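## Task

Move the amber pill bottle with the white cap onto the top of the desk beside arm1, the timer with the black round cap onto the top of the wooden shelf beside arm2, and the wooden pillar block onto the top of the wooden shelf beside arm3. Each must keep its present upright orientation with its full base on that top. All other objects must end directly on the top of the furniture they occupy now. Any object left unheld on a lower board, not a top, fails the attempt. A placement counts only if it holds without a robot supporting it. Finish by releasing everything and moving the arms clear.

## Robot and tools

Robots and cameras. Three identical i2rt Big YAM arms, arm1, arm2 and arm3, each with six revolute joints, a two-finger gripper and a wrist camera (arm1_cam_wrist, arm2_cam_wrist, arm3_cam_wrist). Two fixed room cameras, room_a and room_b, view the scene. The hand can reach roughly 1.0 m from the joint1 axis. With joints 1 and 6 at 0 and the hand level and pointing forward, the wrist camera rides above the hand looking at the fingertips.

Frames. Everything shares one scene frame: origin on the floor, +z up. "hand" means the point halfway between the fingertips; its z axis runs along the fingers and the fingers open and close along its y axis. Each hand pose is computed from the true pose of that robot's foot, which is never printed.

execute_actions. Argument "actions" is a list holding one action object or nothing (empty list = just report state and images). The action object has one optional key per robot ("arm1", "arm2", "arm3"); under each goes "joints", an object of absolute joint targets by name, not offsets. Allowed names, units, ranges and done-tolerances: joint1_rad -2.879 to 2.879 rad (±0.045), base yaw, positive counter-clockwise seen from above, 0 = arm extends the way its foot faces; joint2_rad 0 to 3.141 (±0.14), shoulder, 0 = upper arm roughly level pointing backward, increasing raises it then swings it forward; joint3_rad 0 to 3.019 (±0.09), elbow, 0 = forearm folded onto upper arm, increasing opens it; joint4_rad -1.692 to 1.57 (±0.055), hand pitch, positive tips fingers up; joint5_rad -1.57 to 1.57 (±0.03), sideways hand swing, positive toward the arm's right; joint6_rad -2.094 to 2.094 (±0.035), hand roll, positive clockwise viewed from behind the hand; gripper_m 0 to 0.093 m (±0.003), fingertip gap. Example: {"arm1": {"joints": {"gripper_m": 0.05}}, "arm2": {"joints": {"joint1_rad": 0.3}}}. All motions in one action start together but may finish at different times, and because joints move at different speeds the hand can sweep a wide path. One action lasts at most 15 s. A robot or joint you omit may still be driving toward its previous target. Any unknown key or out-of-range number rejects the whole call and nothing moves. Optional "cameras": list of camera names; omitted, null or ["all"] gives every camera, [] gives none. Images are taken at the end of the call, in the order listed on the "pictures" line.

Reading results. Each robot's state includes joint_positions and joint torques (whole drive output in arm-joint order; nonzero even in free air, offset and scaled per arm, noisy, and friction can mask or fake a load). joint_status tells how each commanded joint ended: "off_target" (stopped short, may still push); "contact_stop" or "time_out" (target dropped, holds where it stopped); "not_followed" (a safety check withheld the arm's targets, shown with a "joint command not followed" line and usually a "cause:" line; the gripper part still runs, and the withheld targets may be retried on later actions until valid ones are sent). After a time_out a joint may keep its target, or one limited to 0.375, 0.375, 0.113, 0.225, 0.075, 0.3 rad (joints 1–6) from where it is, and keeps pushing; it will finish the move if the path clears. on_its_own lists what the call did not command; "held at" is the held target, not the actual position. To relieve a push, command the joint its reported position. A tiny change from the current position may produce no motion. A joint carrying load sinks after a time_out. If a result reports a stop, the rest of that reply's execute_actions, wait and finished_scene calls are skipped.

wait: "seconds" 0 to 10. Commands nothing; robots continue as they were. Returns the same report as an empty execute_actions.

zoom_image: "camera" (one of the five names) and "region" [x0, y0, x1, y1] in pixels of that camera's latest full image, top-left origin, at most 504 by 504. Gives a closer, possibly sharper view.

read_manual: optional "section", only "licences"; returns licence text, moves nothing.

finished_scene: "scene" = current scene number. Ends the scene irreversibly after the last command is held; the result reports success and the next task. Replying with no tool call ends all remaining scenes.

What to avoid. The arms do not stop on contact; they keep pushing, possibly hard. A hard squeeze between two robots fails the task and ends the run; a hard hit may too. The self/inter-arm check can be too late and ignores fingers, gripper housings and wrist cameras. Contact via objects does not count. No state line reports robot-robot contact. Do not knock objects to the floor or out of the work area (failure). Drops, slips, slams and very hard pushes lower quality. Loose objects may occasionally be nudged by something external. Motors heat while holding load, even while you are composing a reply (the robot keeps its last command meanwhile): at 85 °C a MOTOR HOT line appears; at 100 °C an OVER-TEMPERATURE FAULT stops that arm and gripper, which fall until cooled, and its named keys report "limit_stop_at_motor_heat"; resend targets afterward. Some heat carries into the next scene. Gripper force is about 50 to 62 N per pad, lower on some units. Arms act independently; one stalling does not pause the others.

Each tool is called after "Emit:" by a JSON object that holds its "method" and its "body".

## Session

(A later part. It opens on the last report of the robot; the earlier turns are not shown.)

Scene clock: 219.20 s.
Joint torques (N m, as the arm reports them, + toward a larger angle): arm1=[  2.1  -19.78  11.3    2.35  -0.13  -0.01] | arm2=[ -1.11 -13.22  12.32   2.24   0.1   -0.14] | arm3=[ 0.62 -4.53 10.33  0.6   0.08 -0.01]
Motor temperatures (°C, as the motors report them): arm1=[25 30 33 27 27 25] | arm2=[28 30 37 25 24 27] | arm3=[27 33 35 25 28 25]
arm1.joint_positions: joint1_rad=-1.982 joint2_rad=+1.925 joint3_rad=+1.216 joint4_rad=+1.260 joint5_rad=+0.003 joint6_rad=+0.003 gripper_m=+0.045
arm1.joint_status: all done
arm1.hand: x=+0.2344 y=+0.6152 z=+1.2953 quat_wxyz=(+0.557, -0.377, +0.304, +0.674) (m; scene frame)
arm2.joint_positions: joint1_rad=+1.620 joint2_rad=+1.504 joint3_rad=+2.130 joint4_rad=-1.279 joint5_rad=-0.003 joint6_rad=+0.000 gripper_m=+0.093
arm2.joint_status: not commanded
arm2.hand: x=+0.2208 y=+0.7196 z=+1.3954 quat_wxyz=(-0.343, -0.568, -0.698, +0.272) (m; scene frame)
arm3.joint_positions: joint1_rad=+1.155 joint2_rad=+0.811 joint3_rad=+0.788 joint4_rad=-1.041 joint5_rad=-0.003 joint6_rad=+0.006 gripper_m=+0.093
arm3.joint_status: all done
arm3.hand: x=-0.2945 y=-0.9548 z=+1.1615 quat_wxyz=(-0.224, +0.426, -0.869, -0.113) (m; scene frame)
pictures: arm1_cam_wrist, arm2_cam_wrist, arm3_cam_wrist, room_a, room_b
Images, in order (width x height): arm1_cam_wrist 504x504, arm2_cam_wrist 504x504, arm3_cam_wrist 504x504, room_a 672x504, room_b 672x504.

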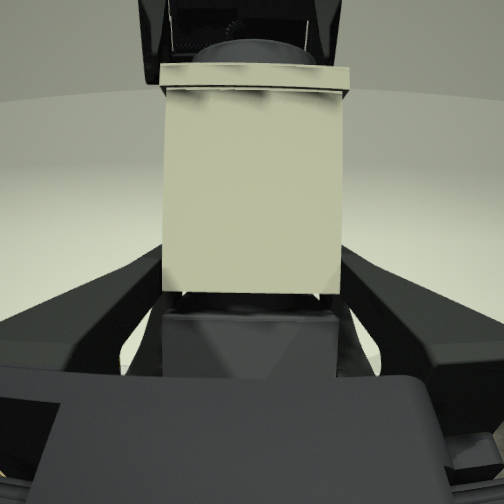

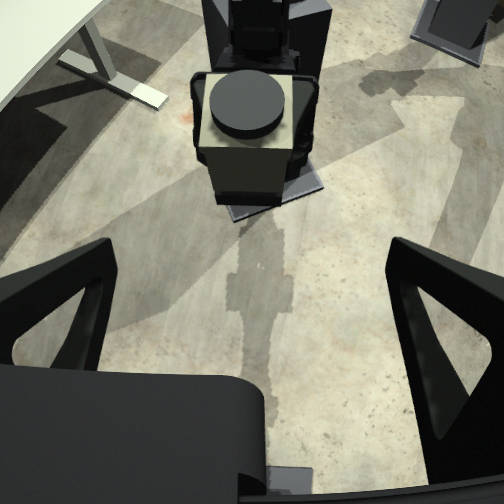

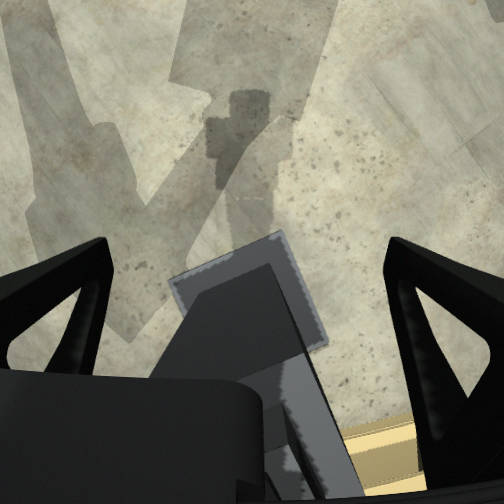

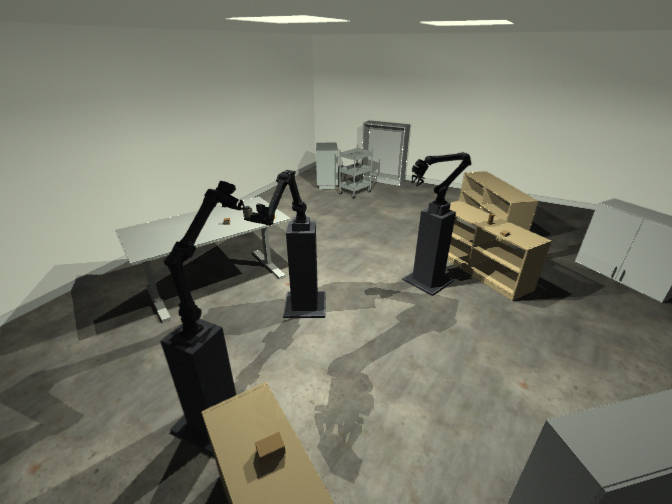

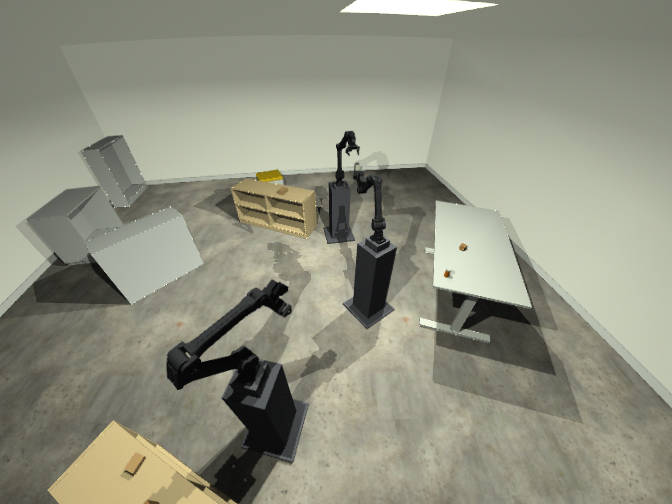

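Emit:
{"method": "execute_actions", "body": {"actions": [{"arm2":{"joints":{"joint2_rad":1.78,"joint3_rad":2.37,"joint4_rad":-1.225}}}], "cameras": ["arm1_cam_wrist","arm2_cam_wrist"]}}

Scene clock: 223.87 s.
Joint torques (N m, as the arm reports them, + toward a larger angle): arm1=[  2.16 -19.81  11.3    2.33  -0.13  -0.01] | arm2=[ -1.   -19.5   15.17   2.27   0.11  -0.14] | arm3=[ 0.49 -4.51 10.37  0.59  0.09  0.01]
Motor temperatures (°C, as the motors report them): arm1=[25 31 33 27 27 25] | arm2=[28 30 37 25 24 27] | arm3=[27 33 35 25 28 25]
arm1.joint_positions: joint1_rad=-1.982 joint2_rad=+1.925 joint3_rad=+1.216 joint4_rad=+1.260 joint5_rad=+0.003 joint6_rad=+0.003 gripper_m=+0.045
arm1.joint_status: not commanded
arm1.hand: x=+0.2344 y=+0.6152 z=+1.2953 quat_wxyz=(+0.557, -0.377, +0.304, +0.674) (m; scene frame)
arm2.joint_positions: joint1_rad=+1.620 joint2_rad=+1.789 joint3_rad=+2.336 joint4_rad=-1.236 joint5_rad=-0.003 joint6_rad=+0.000 gripper_m=+0.093
arm2.joint_status: all done
arm2.hand: x=+0.2453 y=+0.6060 z=+1.3343 quat_wxyz=(-0.330, -0.572, -0.704, +0.261) (m; scene frame)
arm3.joint_positions: joint1_rad=+1.155 joint2_rad=+0.811 joint3_rad=+0.788 joint4_rad=-1.041 joint5_rad=-0.003 joint6_rad=+0.006 gripper_m=+0.093
arm3.joint_status: not commanded
arm3.hand: x=-0.2945 y=-0.9548 z=+1.1615 quat_wxyz=(-0.224, +0.426, -0.869, -0.113) (m; scene frame)
pictures: arm1_cam_wrist, arm2_cam_wrist
Images, in order (width x height): arm1_cam_wrist 504x504, arm2_cam_wrist 504x504.

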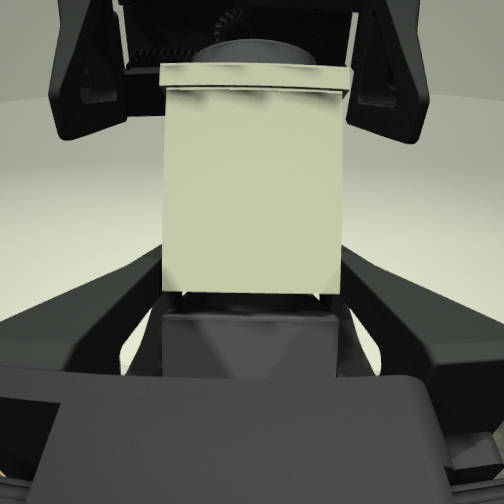

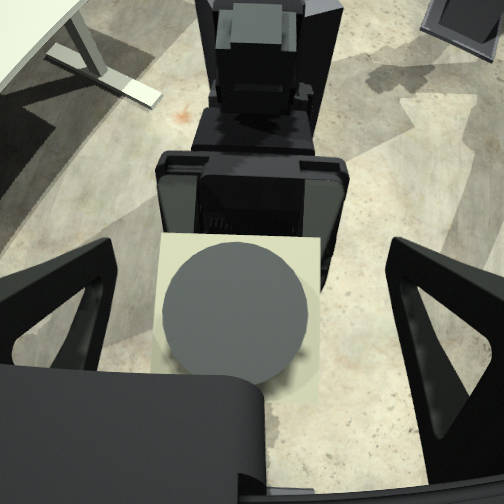

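Emit:
{"method": "execute_actions", "body": {"actions": [{"arm2":{"joints":{"joint3_rad":2.30,"joint5_rad":-0.03}}}], "cameras": ["arm1_cam_wrist","arm2_cam_wrist"]}}

Scene clock: 226.80 s.
Joint torques (N m, as the arm reports them, + toward a larger angle): arm1=[  2.18 -19.84  11.29   2.33  -0.13  -0.01] | arm2=[ -1.09 -19.24  12.     2.23  -0.11  -0.14] | arm3=[ 0.6  -4.36 10.32  0.67  0.09  0.  ]
Motor temperatures (°C, as the motors report them): arm1=[25 31 33 27 27 25] | arm2=[28 30 37 25 24 27] | arm3=[27 33 35 25 28 25]
arm1.joint_positions: joint1_rad=-1.982 joint2_rad=+1.925 joint3_rad=+1.216 joint4_rad=+1.260 joint5_rad=+0.003 joint6_rad=+0.003 gripper_m=+0.045
arm1.joint_status: not commanded
arm1.hand: x=+0.2344 y=+0.6152 z=+1.2953 quat_wxyz=(+0.557, -0.377, +0.304, +0.674) (m; scene frame)
arm2.joint_positions: joint1_rad=+1.620 joint2_rad=+1.785 joint3_rad=+2.299 joint4_rad=-1.236 joint5_rad=-0.027 joint6_rad=+0.000 gripper_m=+0.093
arm2.joint_status: all done
arm2.hand: x=+0.2494 y=+0.6073 z=+1.3178 quat_wxyz=(-0.325, -0.573, -0.712, +0.243) (m; scene frame)
arm3.joint_positions: joint1_rad=+1.155 joint2_rad=+0.811 joint3_rad=+0.788 joint4_rad=-1.041 joint5_rad=-0.003 joint6_rad=+0.006 gripper_m=+0.093
arm3.joint_status: not commanded
arm3.hand: x=-0.2945 y=-0.9548 z=+1.1615 quat_wxyz=(-0.224, +0.426, -0.869, -0.113) (m; scene frame)
pictures: arm1_cam_wrist, arm2_cam_wrist
Images, in order (width x height): arm1_cam_wrist 504x504, arm2_cam_wrist 504x504.

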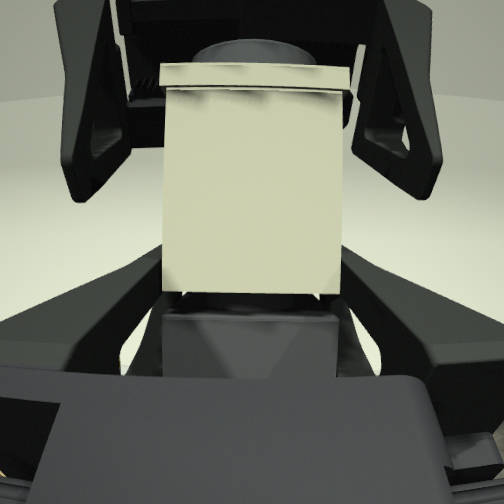

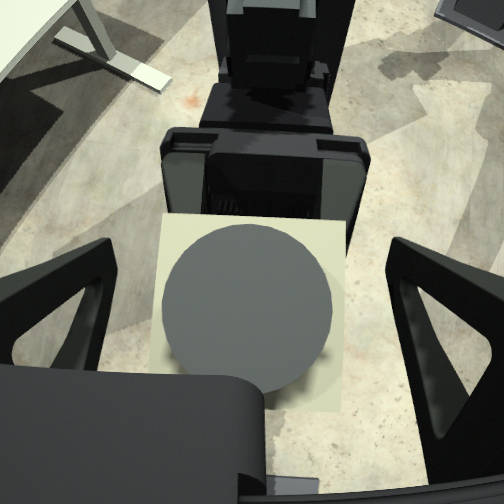

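Gap about 1 cm; close.

Emit:
{"method": "execute_actions", "body": {"actions": [{"arm2":{"joints":{"gripper_m":0}}}], "cameras": ["arm1_cam_wrist","arm2_cam_wrist"]}}

Scene clock: 231.77 s.
Joint torques (N m, as the arm reports them, + toward a larger angle): arm1=[  2.15 -19.9   11.26   2.35   0.02   0.  ] | arm2=[ -0.9  -19.34  12.03   2.24  -0.18  -0.11] | arm3=[ 0.47 -4.63 10.37  0.64  0.08  0.02]
Motor temperatures (°C, as the motors report them): arm1=[25 31 33 27 27 25] | arm2=[28 30 37 25 24 27] | arm3=[27 32 36 25 28 25]
arm1.joint_positions: joint1_rad=-1.982 joint2_rad=+1.925 joint3_rad=+1.216 joint4_rad=+1.261 joint5_rad=-0.002 joint6_rad=+0.002 gripper_m=+0.045
arm1.joint_status: not commanded
arm1.hand: x=+0.2336 y=+0.6149 z=+1.2954 quat_wxyz=(+0.557, -0.378, +0.302, +0.675) (m; scene frame)
arm2.joint_positions: joint1_rad=+1.620 joint2_rad=+1.785 joint3_rad=+2.299 joint4_rad=-1.235 joint5_rad=-0.025 joint6_rad=-0.003 gripper_m=+0.046
arm2.joint_status: gripper_m off_target (ended at +0.046, target +0.000)
arm2.hand: x=+0.2486 y=+0.6071 z=+1.3178 quat_wxyz=(-0.325, -0.572, -0.712, +0.244) (m; scene frame)
arm3.joint_positions: joint1_rad=+1.155 joint2_rad=+0.811 joint3_rad=+0.788 joint4_rad=-1.041 joint5_rad=-0.003 joint6_rad=+0.006 gripper_m=+0.093
arm3.joint_status: not commanded
arm3.hand: x=-0.2945 y=-0.9548 z=+1.1615 quat_wxyz=(-0.224, +0.426, -0.869, -0.113) (m; scene frame)
pictures: arm1_cam_wrist, arm2_cam_wrist
Images, in order (width x height): arm1_cam_wrist 504x504, arm2_cam_wrist 504x504.

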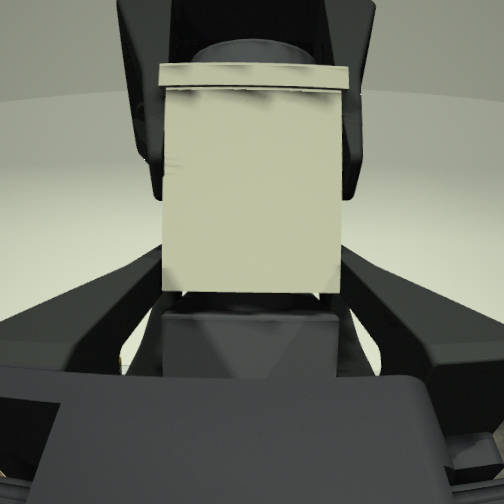

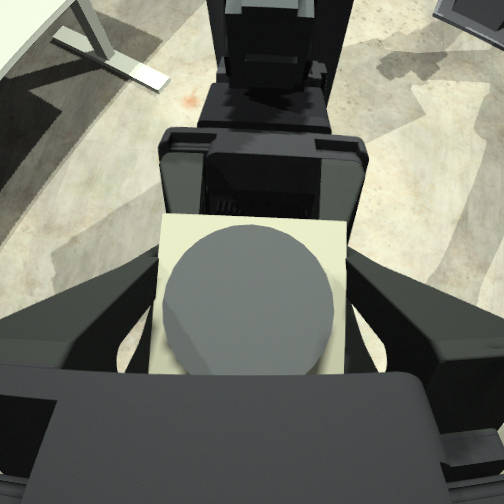

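Emit:
{"method": "execute_actions", "body": {"actions": [{"arm1":{"joints":{"gripper_m":0.093}}}], "cameras": []}}

Emit:
{"method": "execute_actions", "body": {"actions": [{"arm2":{"joints":{"joint2_rad":1.5}}}], "cameras": []}}

Emit:
{"method": "execute_actions", "body": {"actions": [{"arm2":{"joints":{"joint1_rad":-0.35}},"arm1":{"joints":{"joint2_rad":0.9,"joint3_rad":0.5,"joint4_rad":0.6}}}], "cameras": []}}

Emit:
{"method": "execute_actions", "body": {"actions": [{"arm2":{"joints":{"joint2_rad":2.09,"joint3_rad":1.0,"joint4_rad":0.40}}}], "cameras": ["arm2_cam_wrist","room_a","room_b"]}}

Scene clock: 240.57 s.
Joint torques (N m, as the arm reports them, + toward a larger angle): arm1=[  2.19 -19.75  11.27   2.29   0.02   0.  ] | arm2=[ -0.83 -19.31  12.27   2.21  -0.12  -0.11] | arm3=[ 0.63 -4.51 10.39  0.62  0.08  0.  ]
Motor temperatures (°C, as the motors report them): arm1=[25 31 34 27 27 25] | arm2=[28 31 37 25 24 27] | arm3=[27 32 36 25 28 25]
arm1.joint_positions: joint1_rad=-1.982 joint2_rad=+1.925 joint3_rad=+1.216 joint4_rad=+1.262 joint5_rad=-0.002 joint6_rad=+0.002 gripper_m=+0.093
arm1.joint_status: all done
arm1.hand: x=+0.2337 y=+0.6147 z=+1.2959 quat_wxyz=(+0.557, -0.378, +0.302, +0.675) (m; scene frame)
arm2.joint_positions: joint1_rad=+1.620 joint2_rad=+1.785 joint3_rad=+2.297 joint4_rad=-1.235 joint5_rad=-0.027 joint6_rad=-0.003 gripper_m=+0.046
arm2.joint_status: not commanded
arm2.hand: x=+0.2489 y=+0.6071 z=+1.3167 quat_wxyz=(-0.324, -0.572, -0.713, +0.243) (m; scene frame)
arm3.joint_positions: joint1_rad=+1.155 joint2_rad=+0.811 joint3_rad=+0.788 joint4_rad=-1.041 joint5_rad=-0.003 joint6_rad=+0.006 gripper_m=+0.093
arm3.joint_status: not commanded
arm3.hand: x=-0.2945 y=-0.9548 z=+1.1615 quat_wxyz=(-0.224, +0.426, -0.869, -0.113) (m; scene frame)
pictures: none
No camera images: the call's "cameras" was empty. Leave "cameras" out to get every camera's image.

Scene clock: 242.20 s.
Joint torques (N m, as the arm reports them, + toward a larger angle): arm1=[  2.19 -19.96  11.29   2.27   0.02   0.  ] | arm2=[ -0.93 -12.06  11.52   2.4   -0.1   -0.12] | arm3=[ 0.57 -4.46 10.39  0.65  0.07  0.01]
Motor temperatures (°C, as the motors report them): arm1=[25 31 34 27 27 25] | arm2=[28 31 37 26 24 27] | arm3=[27 32 36 25 28 25]
arm1.joint_positions: joint1_rad=-1.982 joint2_rad=+1.925 joint3_rad=+1.216 joint4_rad=+1.262 joint5_rad=-0.002 joint6_rad=+0.002 gripper_m=+0.093
arm1.joint_status: not commanded
arm1.hand: x=+0.2337 y=+0.6147 z=+1.2959 quat_wxyz=(+0.557, -0.378, +0.302, +0.675) (m; scene frame)
arm2.joint_positions: joint1_rad=+1.620 joint2_rad=+1.504 joint3_rad=+2.289 joint4_rad=-1.235 joint5_rad=-0.027 joint6_rad=-0.003 gripper_m=+0.046
arm2.joint_status: all done
arm2.hand: x=+0.2212 y=+0.7322 z=+1.4840 quat_wxyz=(-0.417, -0.531, -0.664, +0.320) (m; scene frame)
arm3.joint_positions: joint1_rad=+1.155 joint2_rad=+0.811 joint3_rad=+0.788 joint4_rad=-1.041 joint5_rad=-0.003 joint6_rad=+0.006 gripper_m=+0.093
arm3.joint_status: not commanded
arm3.hand: x=-0.2945 y=-0.9548 z=+1.1615 quat_wxyz=(-0.224, +0.426, -0.869, -0.113) (m; scene frame)
pictures: none
No camera images: the call's "cameras" was empty. Leave "cameras" out to get every camera's image.

Scene clock: 244.17 s.
Joint torques (N m, as the arm reports them, + toward a larger angle): arm1=[ 2.33 -3.79 10.42  1.35  0.03 -0.01] | arm2=[ -0.69 -13.08  11.56   2.41  -0.04  -0.11] | arm3=[ 0.44 -4.46 10.36  0.58  0.09  0.  ]
Motor temperatures (°C, as the motors report them): arm1=[25 31 34 27 27 25] | arm2=[28 31 37 26 24 27] | arm3=[27 32 36 25 28 25]
arm1.joint_positions: joint1_rad=-1.982 joint2_rad=+0.902 joint3_rad=+0.503 joint4_rad=+0.613 joint5_rad=-0.002 joint6_rad=+0.002 gripper_m=+0.093
arm1.joint_status: all done
arm1.hand: x=+0.2884 y=+0.3365 z=+1.3245 quat_wxyz=(+0.498, -0.486, +0.392, +0.602) (m; scene frame)
arm2.joint_positions: joint1_rad=-0.354 joint2_rad=+1.514 joint3_rad=+2.289 joint4_rad=-1.235 joint5_rad=-0.028 joint6_rad=-0.003 gripper_m=+0.046
arm2.joint_status: all done
arm2.hand: x=-0.4488 y=+1.3805 z=+1.4835 quat_wxyz=(+0.047, -0.848, +0.071, +0.523) (m; scene frame)
arm3.joint_positions: joint1_rad=+1.155 joint2_rad=+0.811 joint3_rad=+0.788 joint4_rad=-1.041 joint5_rad=-0.003 joint6_rad=+0.006 gripper_m=+0.093
arm3.joint_status: not commanded
arm3.hand: x=-0.2945 y=-0.9548 z=+1.1615 quat_wxyz=(-0.224, +0.426, -0.869, -0.113) (m; scene frame)
pictures: none
No camera images: the call's "cameras" was empty. Leave "cameras" out to get every camera's image.

Scene clock: 246.03 s.
Joint torques (N m, as the arm reports them, + toward a larger angle): arm1=[ 2.35 -3.82 10.39  1.35  0.02  0.  ] | arm2=[ -0.5  -18.     7.57   2.66  -0.02  -0.11] | arm3=[ 0.44 -4.6  10.34  0.65  0.09  0.  ]
Motor temperatures (°C, as the motors report them): arm1=[25 30 34 27 27 25] | arm2=[28 31 37 26 24 27] | arm3=[27 32 36 25 28 25]
arm1.joint_positions: joint1_rad=-1.982 joint2_rad=+0.902 joint3_rad=+0.503 joint4_rad=+0.613 joint5_rad=-0.002 joint6_rad=+0.002 gripper_m=+0.093
arm1.joint_status: not commanded
arm1.hand: x=+0.2884 y=+0.3365 z=+1.3245 quat_wxyz=(+0.498, -0.486, +0.392, +0.602) (m; scene frame)
arm2.joint_positions: joint1_rad=-0.354 joint2_rad=+2.087 joint3_rad=+0.998 joint4_rad=+0.376 joint5_rad=-0.029 joint6_rad=-0.003 gripper_m=+0.046
arm2.joint_status: all done
arm2.hand: x=-0.5120 y=+1.4045 z=+0.7400 quat_wxyz=(+0.035, -0.907, +0.078, +0.413) (m; scene frame)
arm3.joint_positions: joint1_rad=+1.155 joint2_rad=+0.811 joint3_rad=+0.788 joint4_rad=-1.041 joint5_rad=-0.003 joint6_rad=+0.006 gripper_m=+0.093
arm3.joint_status: not commanded
arm3.hand: x=-0.2945 y=-0.9548 z=+1.1615 quat_wxyz=(-0.224, +0.426, -0.869, -0.113) (m; scene frame)
pictures: arm2_cam_wrist, room_a, room_b
Images, in order (width x height): arm2_cam_wrist 504x504, room_a 672x504, room_b 672x504.

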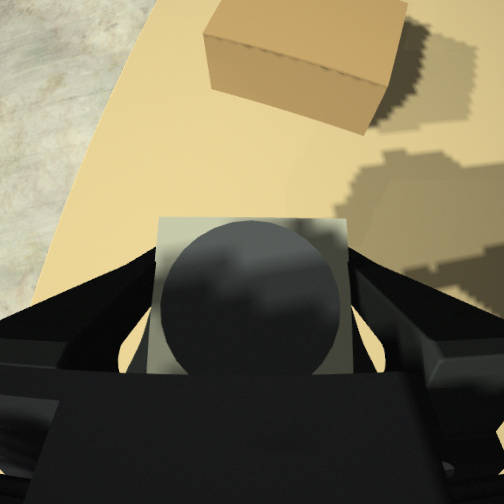

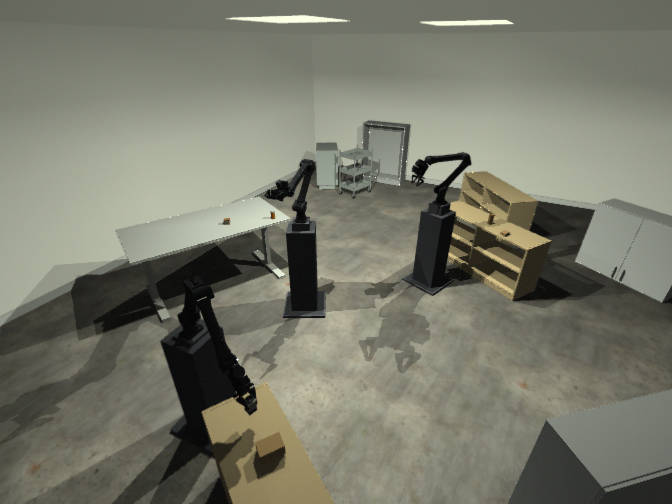

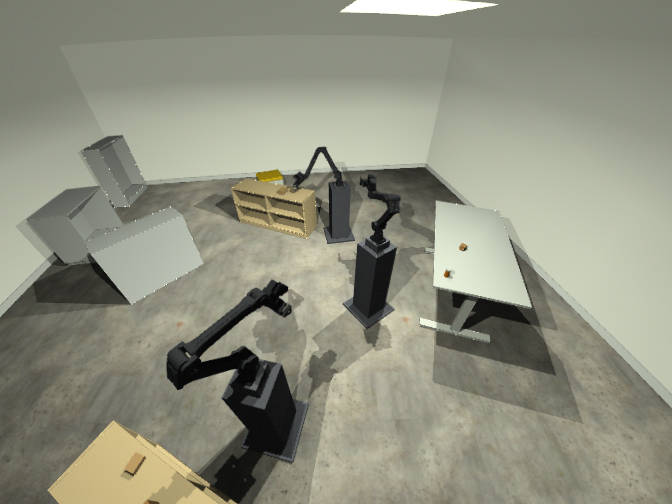

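Emit:
{"method": "execute_actions", "body": {"actions": [{"arm2":{"joints":{"joint2_rad":2.22,"joint4_rad":0.50}}}], "cameras": []}}

Emit:
{"method": "execute_actions", "body": {"actions": [{"arm2":{"joints":{"joint2_rad":2.26,"joint4_rad":0.52}}}], "cameras": ["arm2_cam_wrist","room_a"]}}

Scene clock: 250.63 s.
Joint torques (N m, as the arm reports them, + toward a larger angle): arm1=[ 2.37 -3.71 10.39  1.36  0.02  0.  ] | arm2=[ -0.55 -18.42   6.88   2.57  -0.02  -0.12] | arm3=[ 0.47 -4.42 10.32  0.64  0.08  0.  ]
Motor temperatures (°C, as the motors report them): arm1=[25 30 34 27 27 25] | arm2=[28 31 36 26 24 27] | arm3=[27 31 36 25 28 25]
arm1.joint_positions: joint1_rad=-1.982 joint2_rad=+0.902 joint3_rad=+0.503 joint4_rad=+0.613 joint5_rad=-0.002 joint6_rad=+0.002 gripper_m=+0.093
arm1.joint_status: not commanded
arm1.hand: x=+0.2884 y=+0.3365 z=+1.3245 quat_wxyz=(+0.498, -0.486, +0.392, +0.602) (m; scene frame)
arm2.joint_positions: joint1_rad=-0.354 joint2_rad=+2.221 joint3_rad=+0.990 joint4_rad=+0.479 joint5_rad=-0.029 joint6_rad=-0.003 gripper_m=+0.046
arm2.joint_status: all done
arm2.hand: x=-0.4933 y=+1.4018 z=+0.6762 quat_wxyz=(+0.033, -0.915, +0.080, +0.395) (m; scene frame)
arm3.joint_positions: joint1_rad=+1.155 joint2_rad=+0.811 joint3_rad=+0.788 joint4_rad=-1.041 joint5_rad=-0.003 joint6_rad=+0.006 gripper_m=+0.093
arm3.joint_status: not commanded
arm3.hand: x=-0.2945 y=-0.9548 z=+1.1615 quat_wxyz=(-0.224, +0.426, -0.869, -0.113) (m; scene frame)
pictures: none
No camera images: the call's "cameras" was empty. Leave "cameras" out to get every camera's image.

Scene clock: 251.37 s.
Joint torques (N m, as the arm reports them, + toward a larger angle): arm1=[ 2.35 -3.72 10.39  1.34  0.02  0.  ] | arm2=[ -0.5  -16.5    6.76   2.61  -0.03  -0.11] | arm3=[ 0.45 -4.38 10.4   0.63  0.08  0.01]
Motor temperatures (°C, as the motors report them): arm1=[25 30 34 27 27 25] | arm2=[28 31 36 26 24 27] | arm3=[27 31 36 25 28 25]
arm1.joint_positions: joint1_rad=-1.982 joint2_rad=+0.902 joint3_rad=+0.503 joint4_rad=+0.613 joint5_rad=-0.002 joint6_rad=+0.002 gripper_m=+0.093
arm1.joint_status: not commanded
arm1.hand: x=+0.2884 y=+0.3365 z=+1.3245 quat_wxyz=(+0.498, -0.486, +0.392, +0.602) (m; scene frame)
arm2.joint_positions: joint1_rad=-0.354 joint2_rad=+2.238 joint3_rad=+0.990 joint4_rad=+0.498 joint5_rad=-0.029 joint6_rad=-0.003 gripper_m=+0.046
arm2.joint_status: all done
arm2.hand: x=-0.4918 y=+1.4016 z=+0.6696 quat_wxyz=(+0.033, -0.914, +0.080, +0.396) (m; scene frame)
arm3.joint_positions: joint1_rad=+1.155 joint2_rad=+0.811 joint3_rad=+0.788 joint4_rad=-1.041 joint5_rad=-0.003 joint6_rad=+0.006 gripper_m=+0.093
arm3.joint_status: not commanded
arm3.hand: x=-0.2945 y=-0.9548 z=+1.1615 quat_wxyz=(-0.224, +0.426, -0.869, -0.113) (m; scene frame)
pictures: arm2_cam_wrist, room_a
Images, in order (width x height): arm2_cam_wrist 504x504, room_a 672x504.

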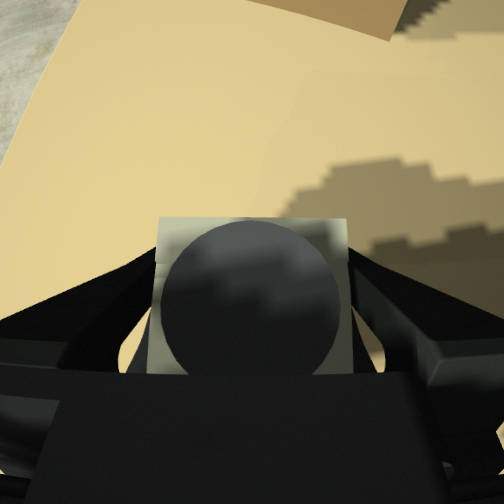

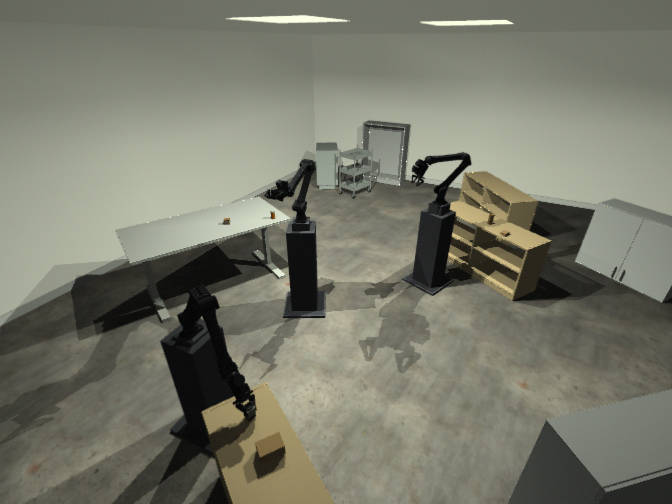

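Emit:
{"method": "execute_actions", "body": {"actions": [{"arm2":{"joints":{"joint2_rad":2.295,"joint4_rad":0.54}}}], "cameras": ["arm2_cam_wrist"]}}

Scene clock: 254.83 s.
Joint torques (N m, as the arm reports them, + toward a larger angle): arm1=[ 2.39 -3.75 10.38  1.35  0.02  0.  ] | arm2=[ -0.45 -15.31   6.43   2.29   0.    -0.11] | arm3=[ 0.55 -4.44 10.34  0.66  0.09  0.  ]
Motor temperatures (°C, as the motors report them): arm1=[25 29 34 27 27 25] | arm2=[28 31 36 26 24 27] | arm3=[27 31 36 25 28 25]
arm1.joint_positions: joint1_rad=-1.982 joint2_rad=+0.902 joint3_rad=+0.503 joint4_rad=+0.613 joint5_rad=-0.002 joint6_rad=+0.002 gripper_m=+0.093
arm1.joint_status: not commanded
arm1.hand: x=+0.2884 y=+0.3365 z=+1.3245 quat_wxyz=(+0.498, -0.486, +0.392, +0.602) (m; scene frame)
arm2.joint_positions: joint1_rad=-0.354 joint2_rad=+2.260 joint3_rad=+0.990 joint4_rad=+0.527 joint5_rad=-0.029 joint6_rad=-0.003 gripper_m=+0.046
arm2.joint_status: all done
arm2.hand: x=-0.4908 y=+1.4014 z=+0.6618 quat_wxyz=(+0.033, -0.913, +0.079, +0.400) (m; scene frame)
arm3.joint_positions: joint1_rad=+1.155 joint2_rad=+0.811 joint3_rad=+0.788 joint4_rad=-1.041 joint5_rad=-0.003 joint6_rad=+0.006 gripper_m=+0.093
arm3.joint_status: not commanded
arm3.hand: x=-0.2945 y=-0.9548 z=+1.1615 quat_wxyz=(-0.224, +0.426, -0.869, -0.113) (m; scene frame)
pictures: arm2_cam_wrist
Images, in order (width x height): arm2_cam_wrist 504x504.

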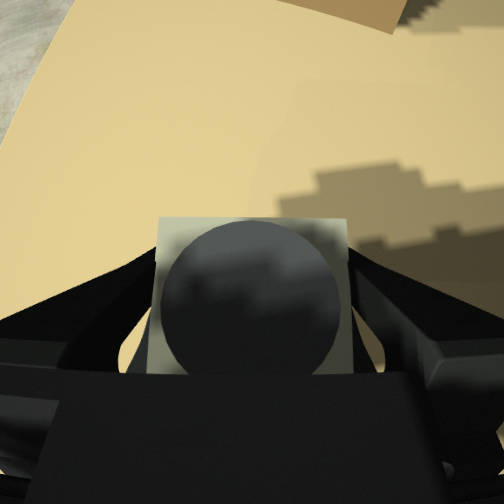

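Torques indicate contact.

Emit:
{"method": "execute_actions", "body": {"actions": [{"arm2":{"joints":{"gripper_m":0.093}}}], "cameras": ["arm2_cam_wrist"]}}

Emit:
{"method": "execute_actions", "body": {"actions": [{"arm2":{"joints":{"joint2_rad":1.8,"joint3_rad":0.85}}}], "cameras": ["room_a","room_b"]}}

Emit:
{"method": "zoom_image", "body": {"camera": "room_a", "region": [170,180,560,500]}}

Scene clock: 259.60 s.
Joint torques (N m, as the arm reports them, + toward a larger angle): arm1=[ 2.34 -3.73 10.39  1.36  0.03 -0.01] | arm2=[ -0.38 -15.43   6.44   2.29   0.    -0.11] | arm3=[ 0.48 -4.48 10.35  0.63  0.08  0.  ]
Motor temperatures (°C, as the motors report them): arm1=[25 29 34 27 27 25] | arm2=[28 31 35 26 24 27] | arm3=[27 31 36 25 28 25]
arm1.joint_positions: joint1_rad=-1.982 joint2_rad=+0.902 joint3_rad=+0.503 joint4_rad=+0.613 joint5_rad=-0.002 joint6_rad=+0.002 gripper_m=+0.093
arm1.joint_status: not commanded
arm1.hand: x=+0.2884 y=+0.3365 z=+1.3245 quat_wxyz=(+0.498, -0.486, +0.392, +0.602) (m; scene frame)
arm2.joint_positions: joint1_rad=-0.354 joint2_rad=+2.262 joint3_rad=+0.990 joint4_rad=+0.527 joint5_rad=-0.030 joint6_rad=-0.003 gripper_m=+0.093
arm2.joint_status: all done
arm2.hand: x=-0.4904 y=+1.4013 z=+0.6609 quat_wxyz=(+0.033, -0.913, +0.079, +0.399) (m; scene frame)
arm3.joint_positions: joint1_rad=+1.155 joint2_rad=+0.811 joint3_rad=+0.788 joint4_rad=-1.041 joint5_rad=-0.003 joint6_rad=+0.006 gripper_m=+0.093
arm3.joint_status: not commanded
arm3.hand: x=-0.2945 y=-0.9548 z=+1.1615 quat_wxyz=(-0.224, +0.426, -0.869, -0.113) (m; scene frame)
pictures: arm2_cam_wrist
Images, in order (width x height): arm2_cam_wrist 504x504.

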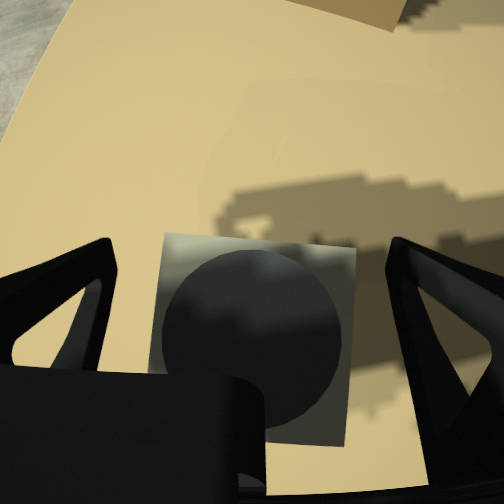

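Scene clock: 260.87 s.
Joint torques (N m, as the arm reports them, + toward a larger angle): arm1=[ 2.32 -3.72 10.4   1.35  0.03  0.  ] | arm2=[ -0.49 -12.55   9.74   2.2    0.01  -0.11] | arm3=[ 0.44 -4.43 10.36  0.63  0.08  0.  ]
Motor temperatures (°C, as the motors report them): arm1=[25 29 34 27 27 25] | arm2=[28 31 35 26 24 27] | arm3=[27 31 36 25 28 25]
arm1.joint_positions: joint1_rad=-1.982 joint2_rad=+0.902 joint3_rad=+0.503 joint4_rad=+0.613 joint5_rad=-0.002 joint6_rad=+0.002 gripper_m=+0.093
arm1.joint_status: not commanded
arm1.hand: x=+0.2884 y=+0.3365 z=+1.3245 quat_wxyz=(+0.498, -0.486, +0.392, +0.602) (m; scene frame)
arm2.joint_positions: joint1_rad=-0.354 joint2_rad=+1.773 joint3_rad=+0.842 joint4_rad=+0.537 joint5_rad=-0.030 joint6_rad=-0.003 gripper_m=+0.093
arm2.joint_status: all done
arm2.hand: x=-0.5022 y=+1.3999 z=+0.9001 quat_wxyz=(+0.049, -0.830, +0.068, +0.551) (m; scene frame)
arm3.joint_positions: joint1_rad=+1.155 joint2_rad=+0.811 joint3_rad=+0.788 joint4_rad=-1.041 joint5_rad=-0.003 joint6_rad=+0.006 gripper_m=+0.093
arm3.joint_status: not commanded
arm3.hand: x=-0.2945 y=-0.9548 z=+1.1615 quat_wxyz=(-0.224, +0.426, -0.869, -0.113) (m; scene frame)
pictures: room_a, room_b
Images, in order (width x height): room_a 672x504, room_b 672x504.

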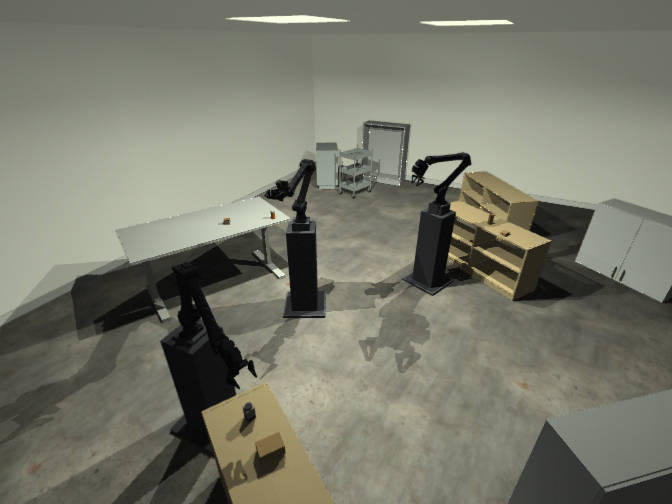

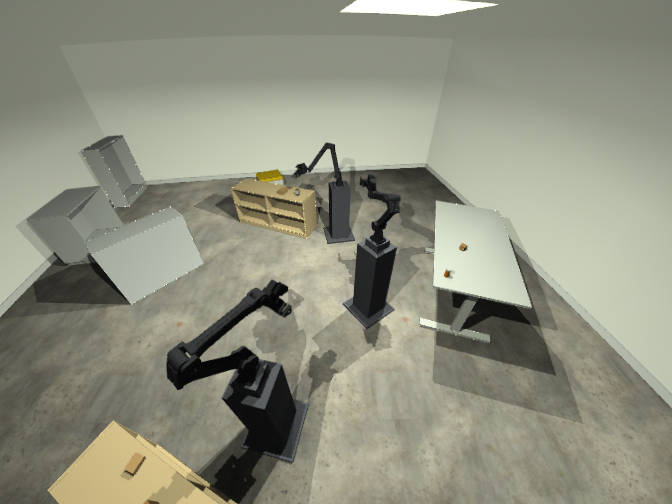

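Region (170, 180, 560, 500) of room_a's 672x504 image, scaled by 1.292, with more detail than that image has; it fills the top 414 rows of this view, and the rest is white.

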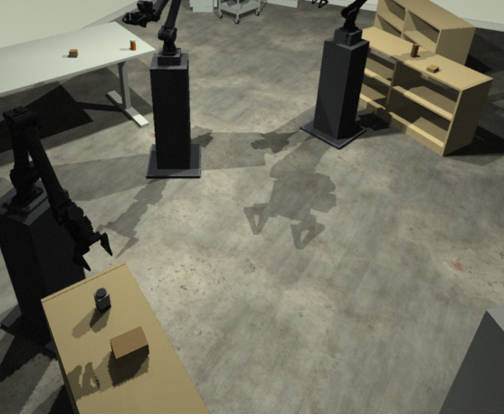

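Emit:
{"method": "finished_scene", "body": {"scene": 2}}

The scene is finished: the task was done.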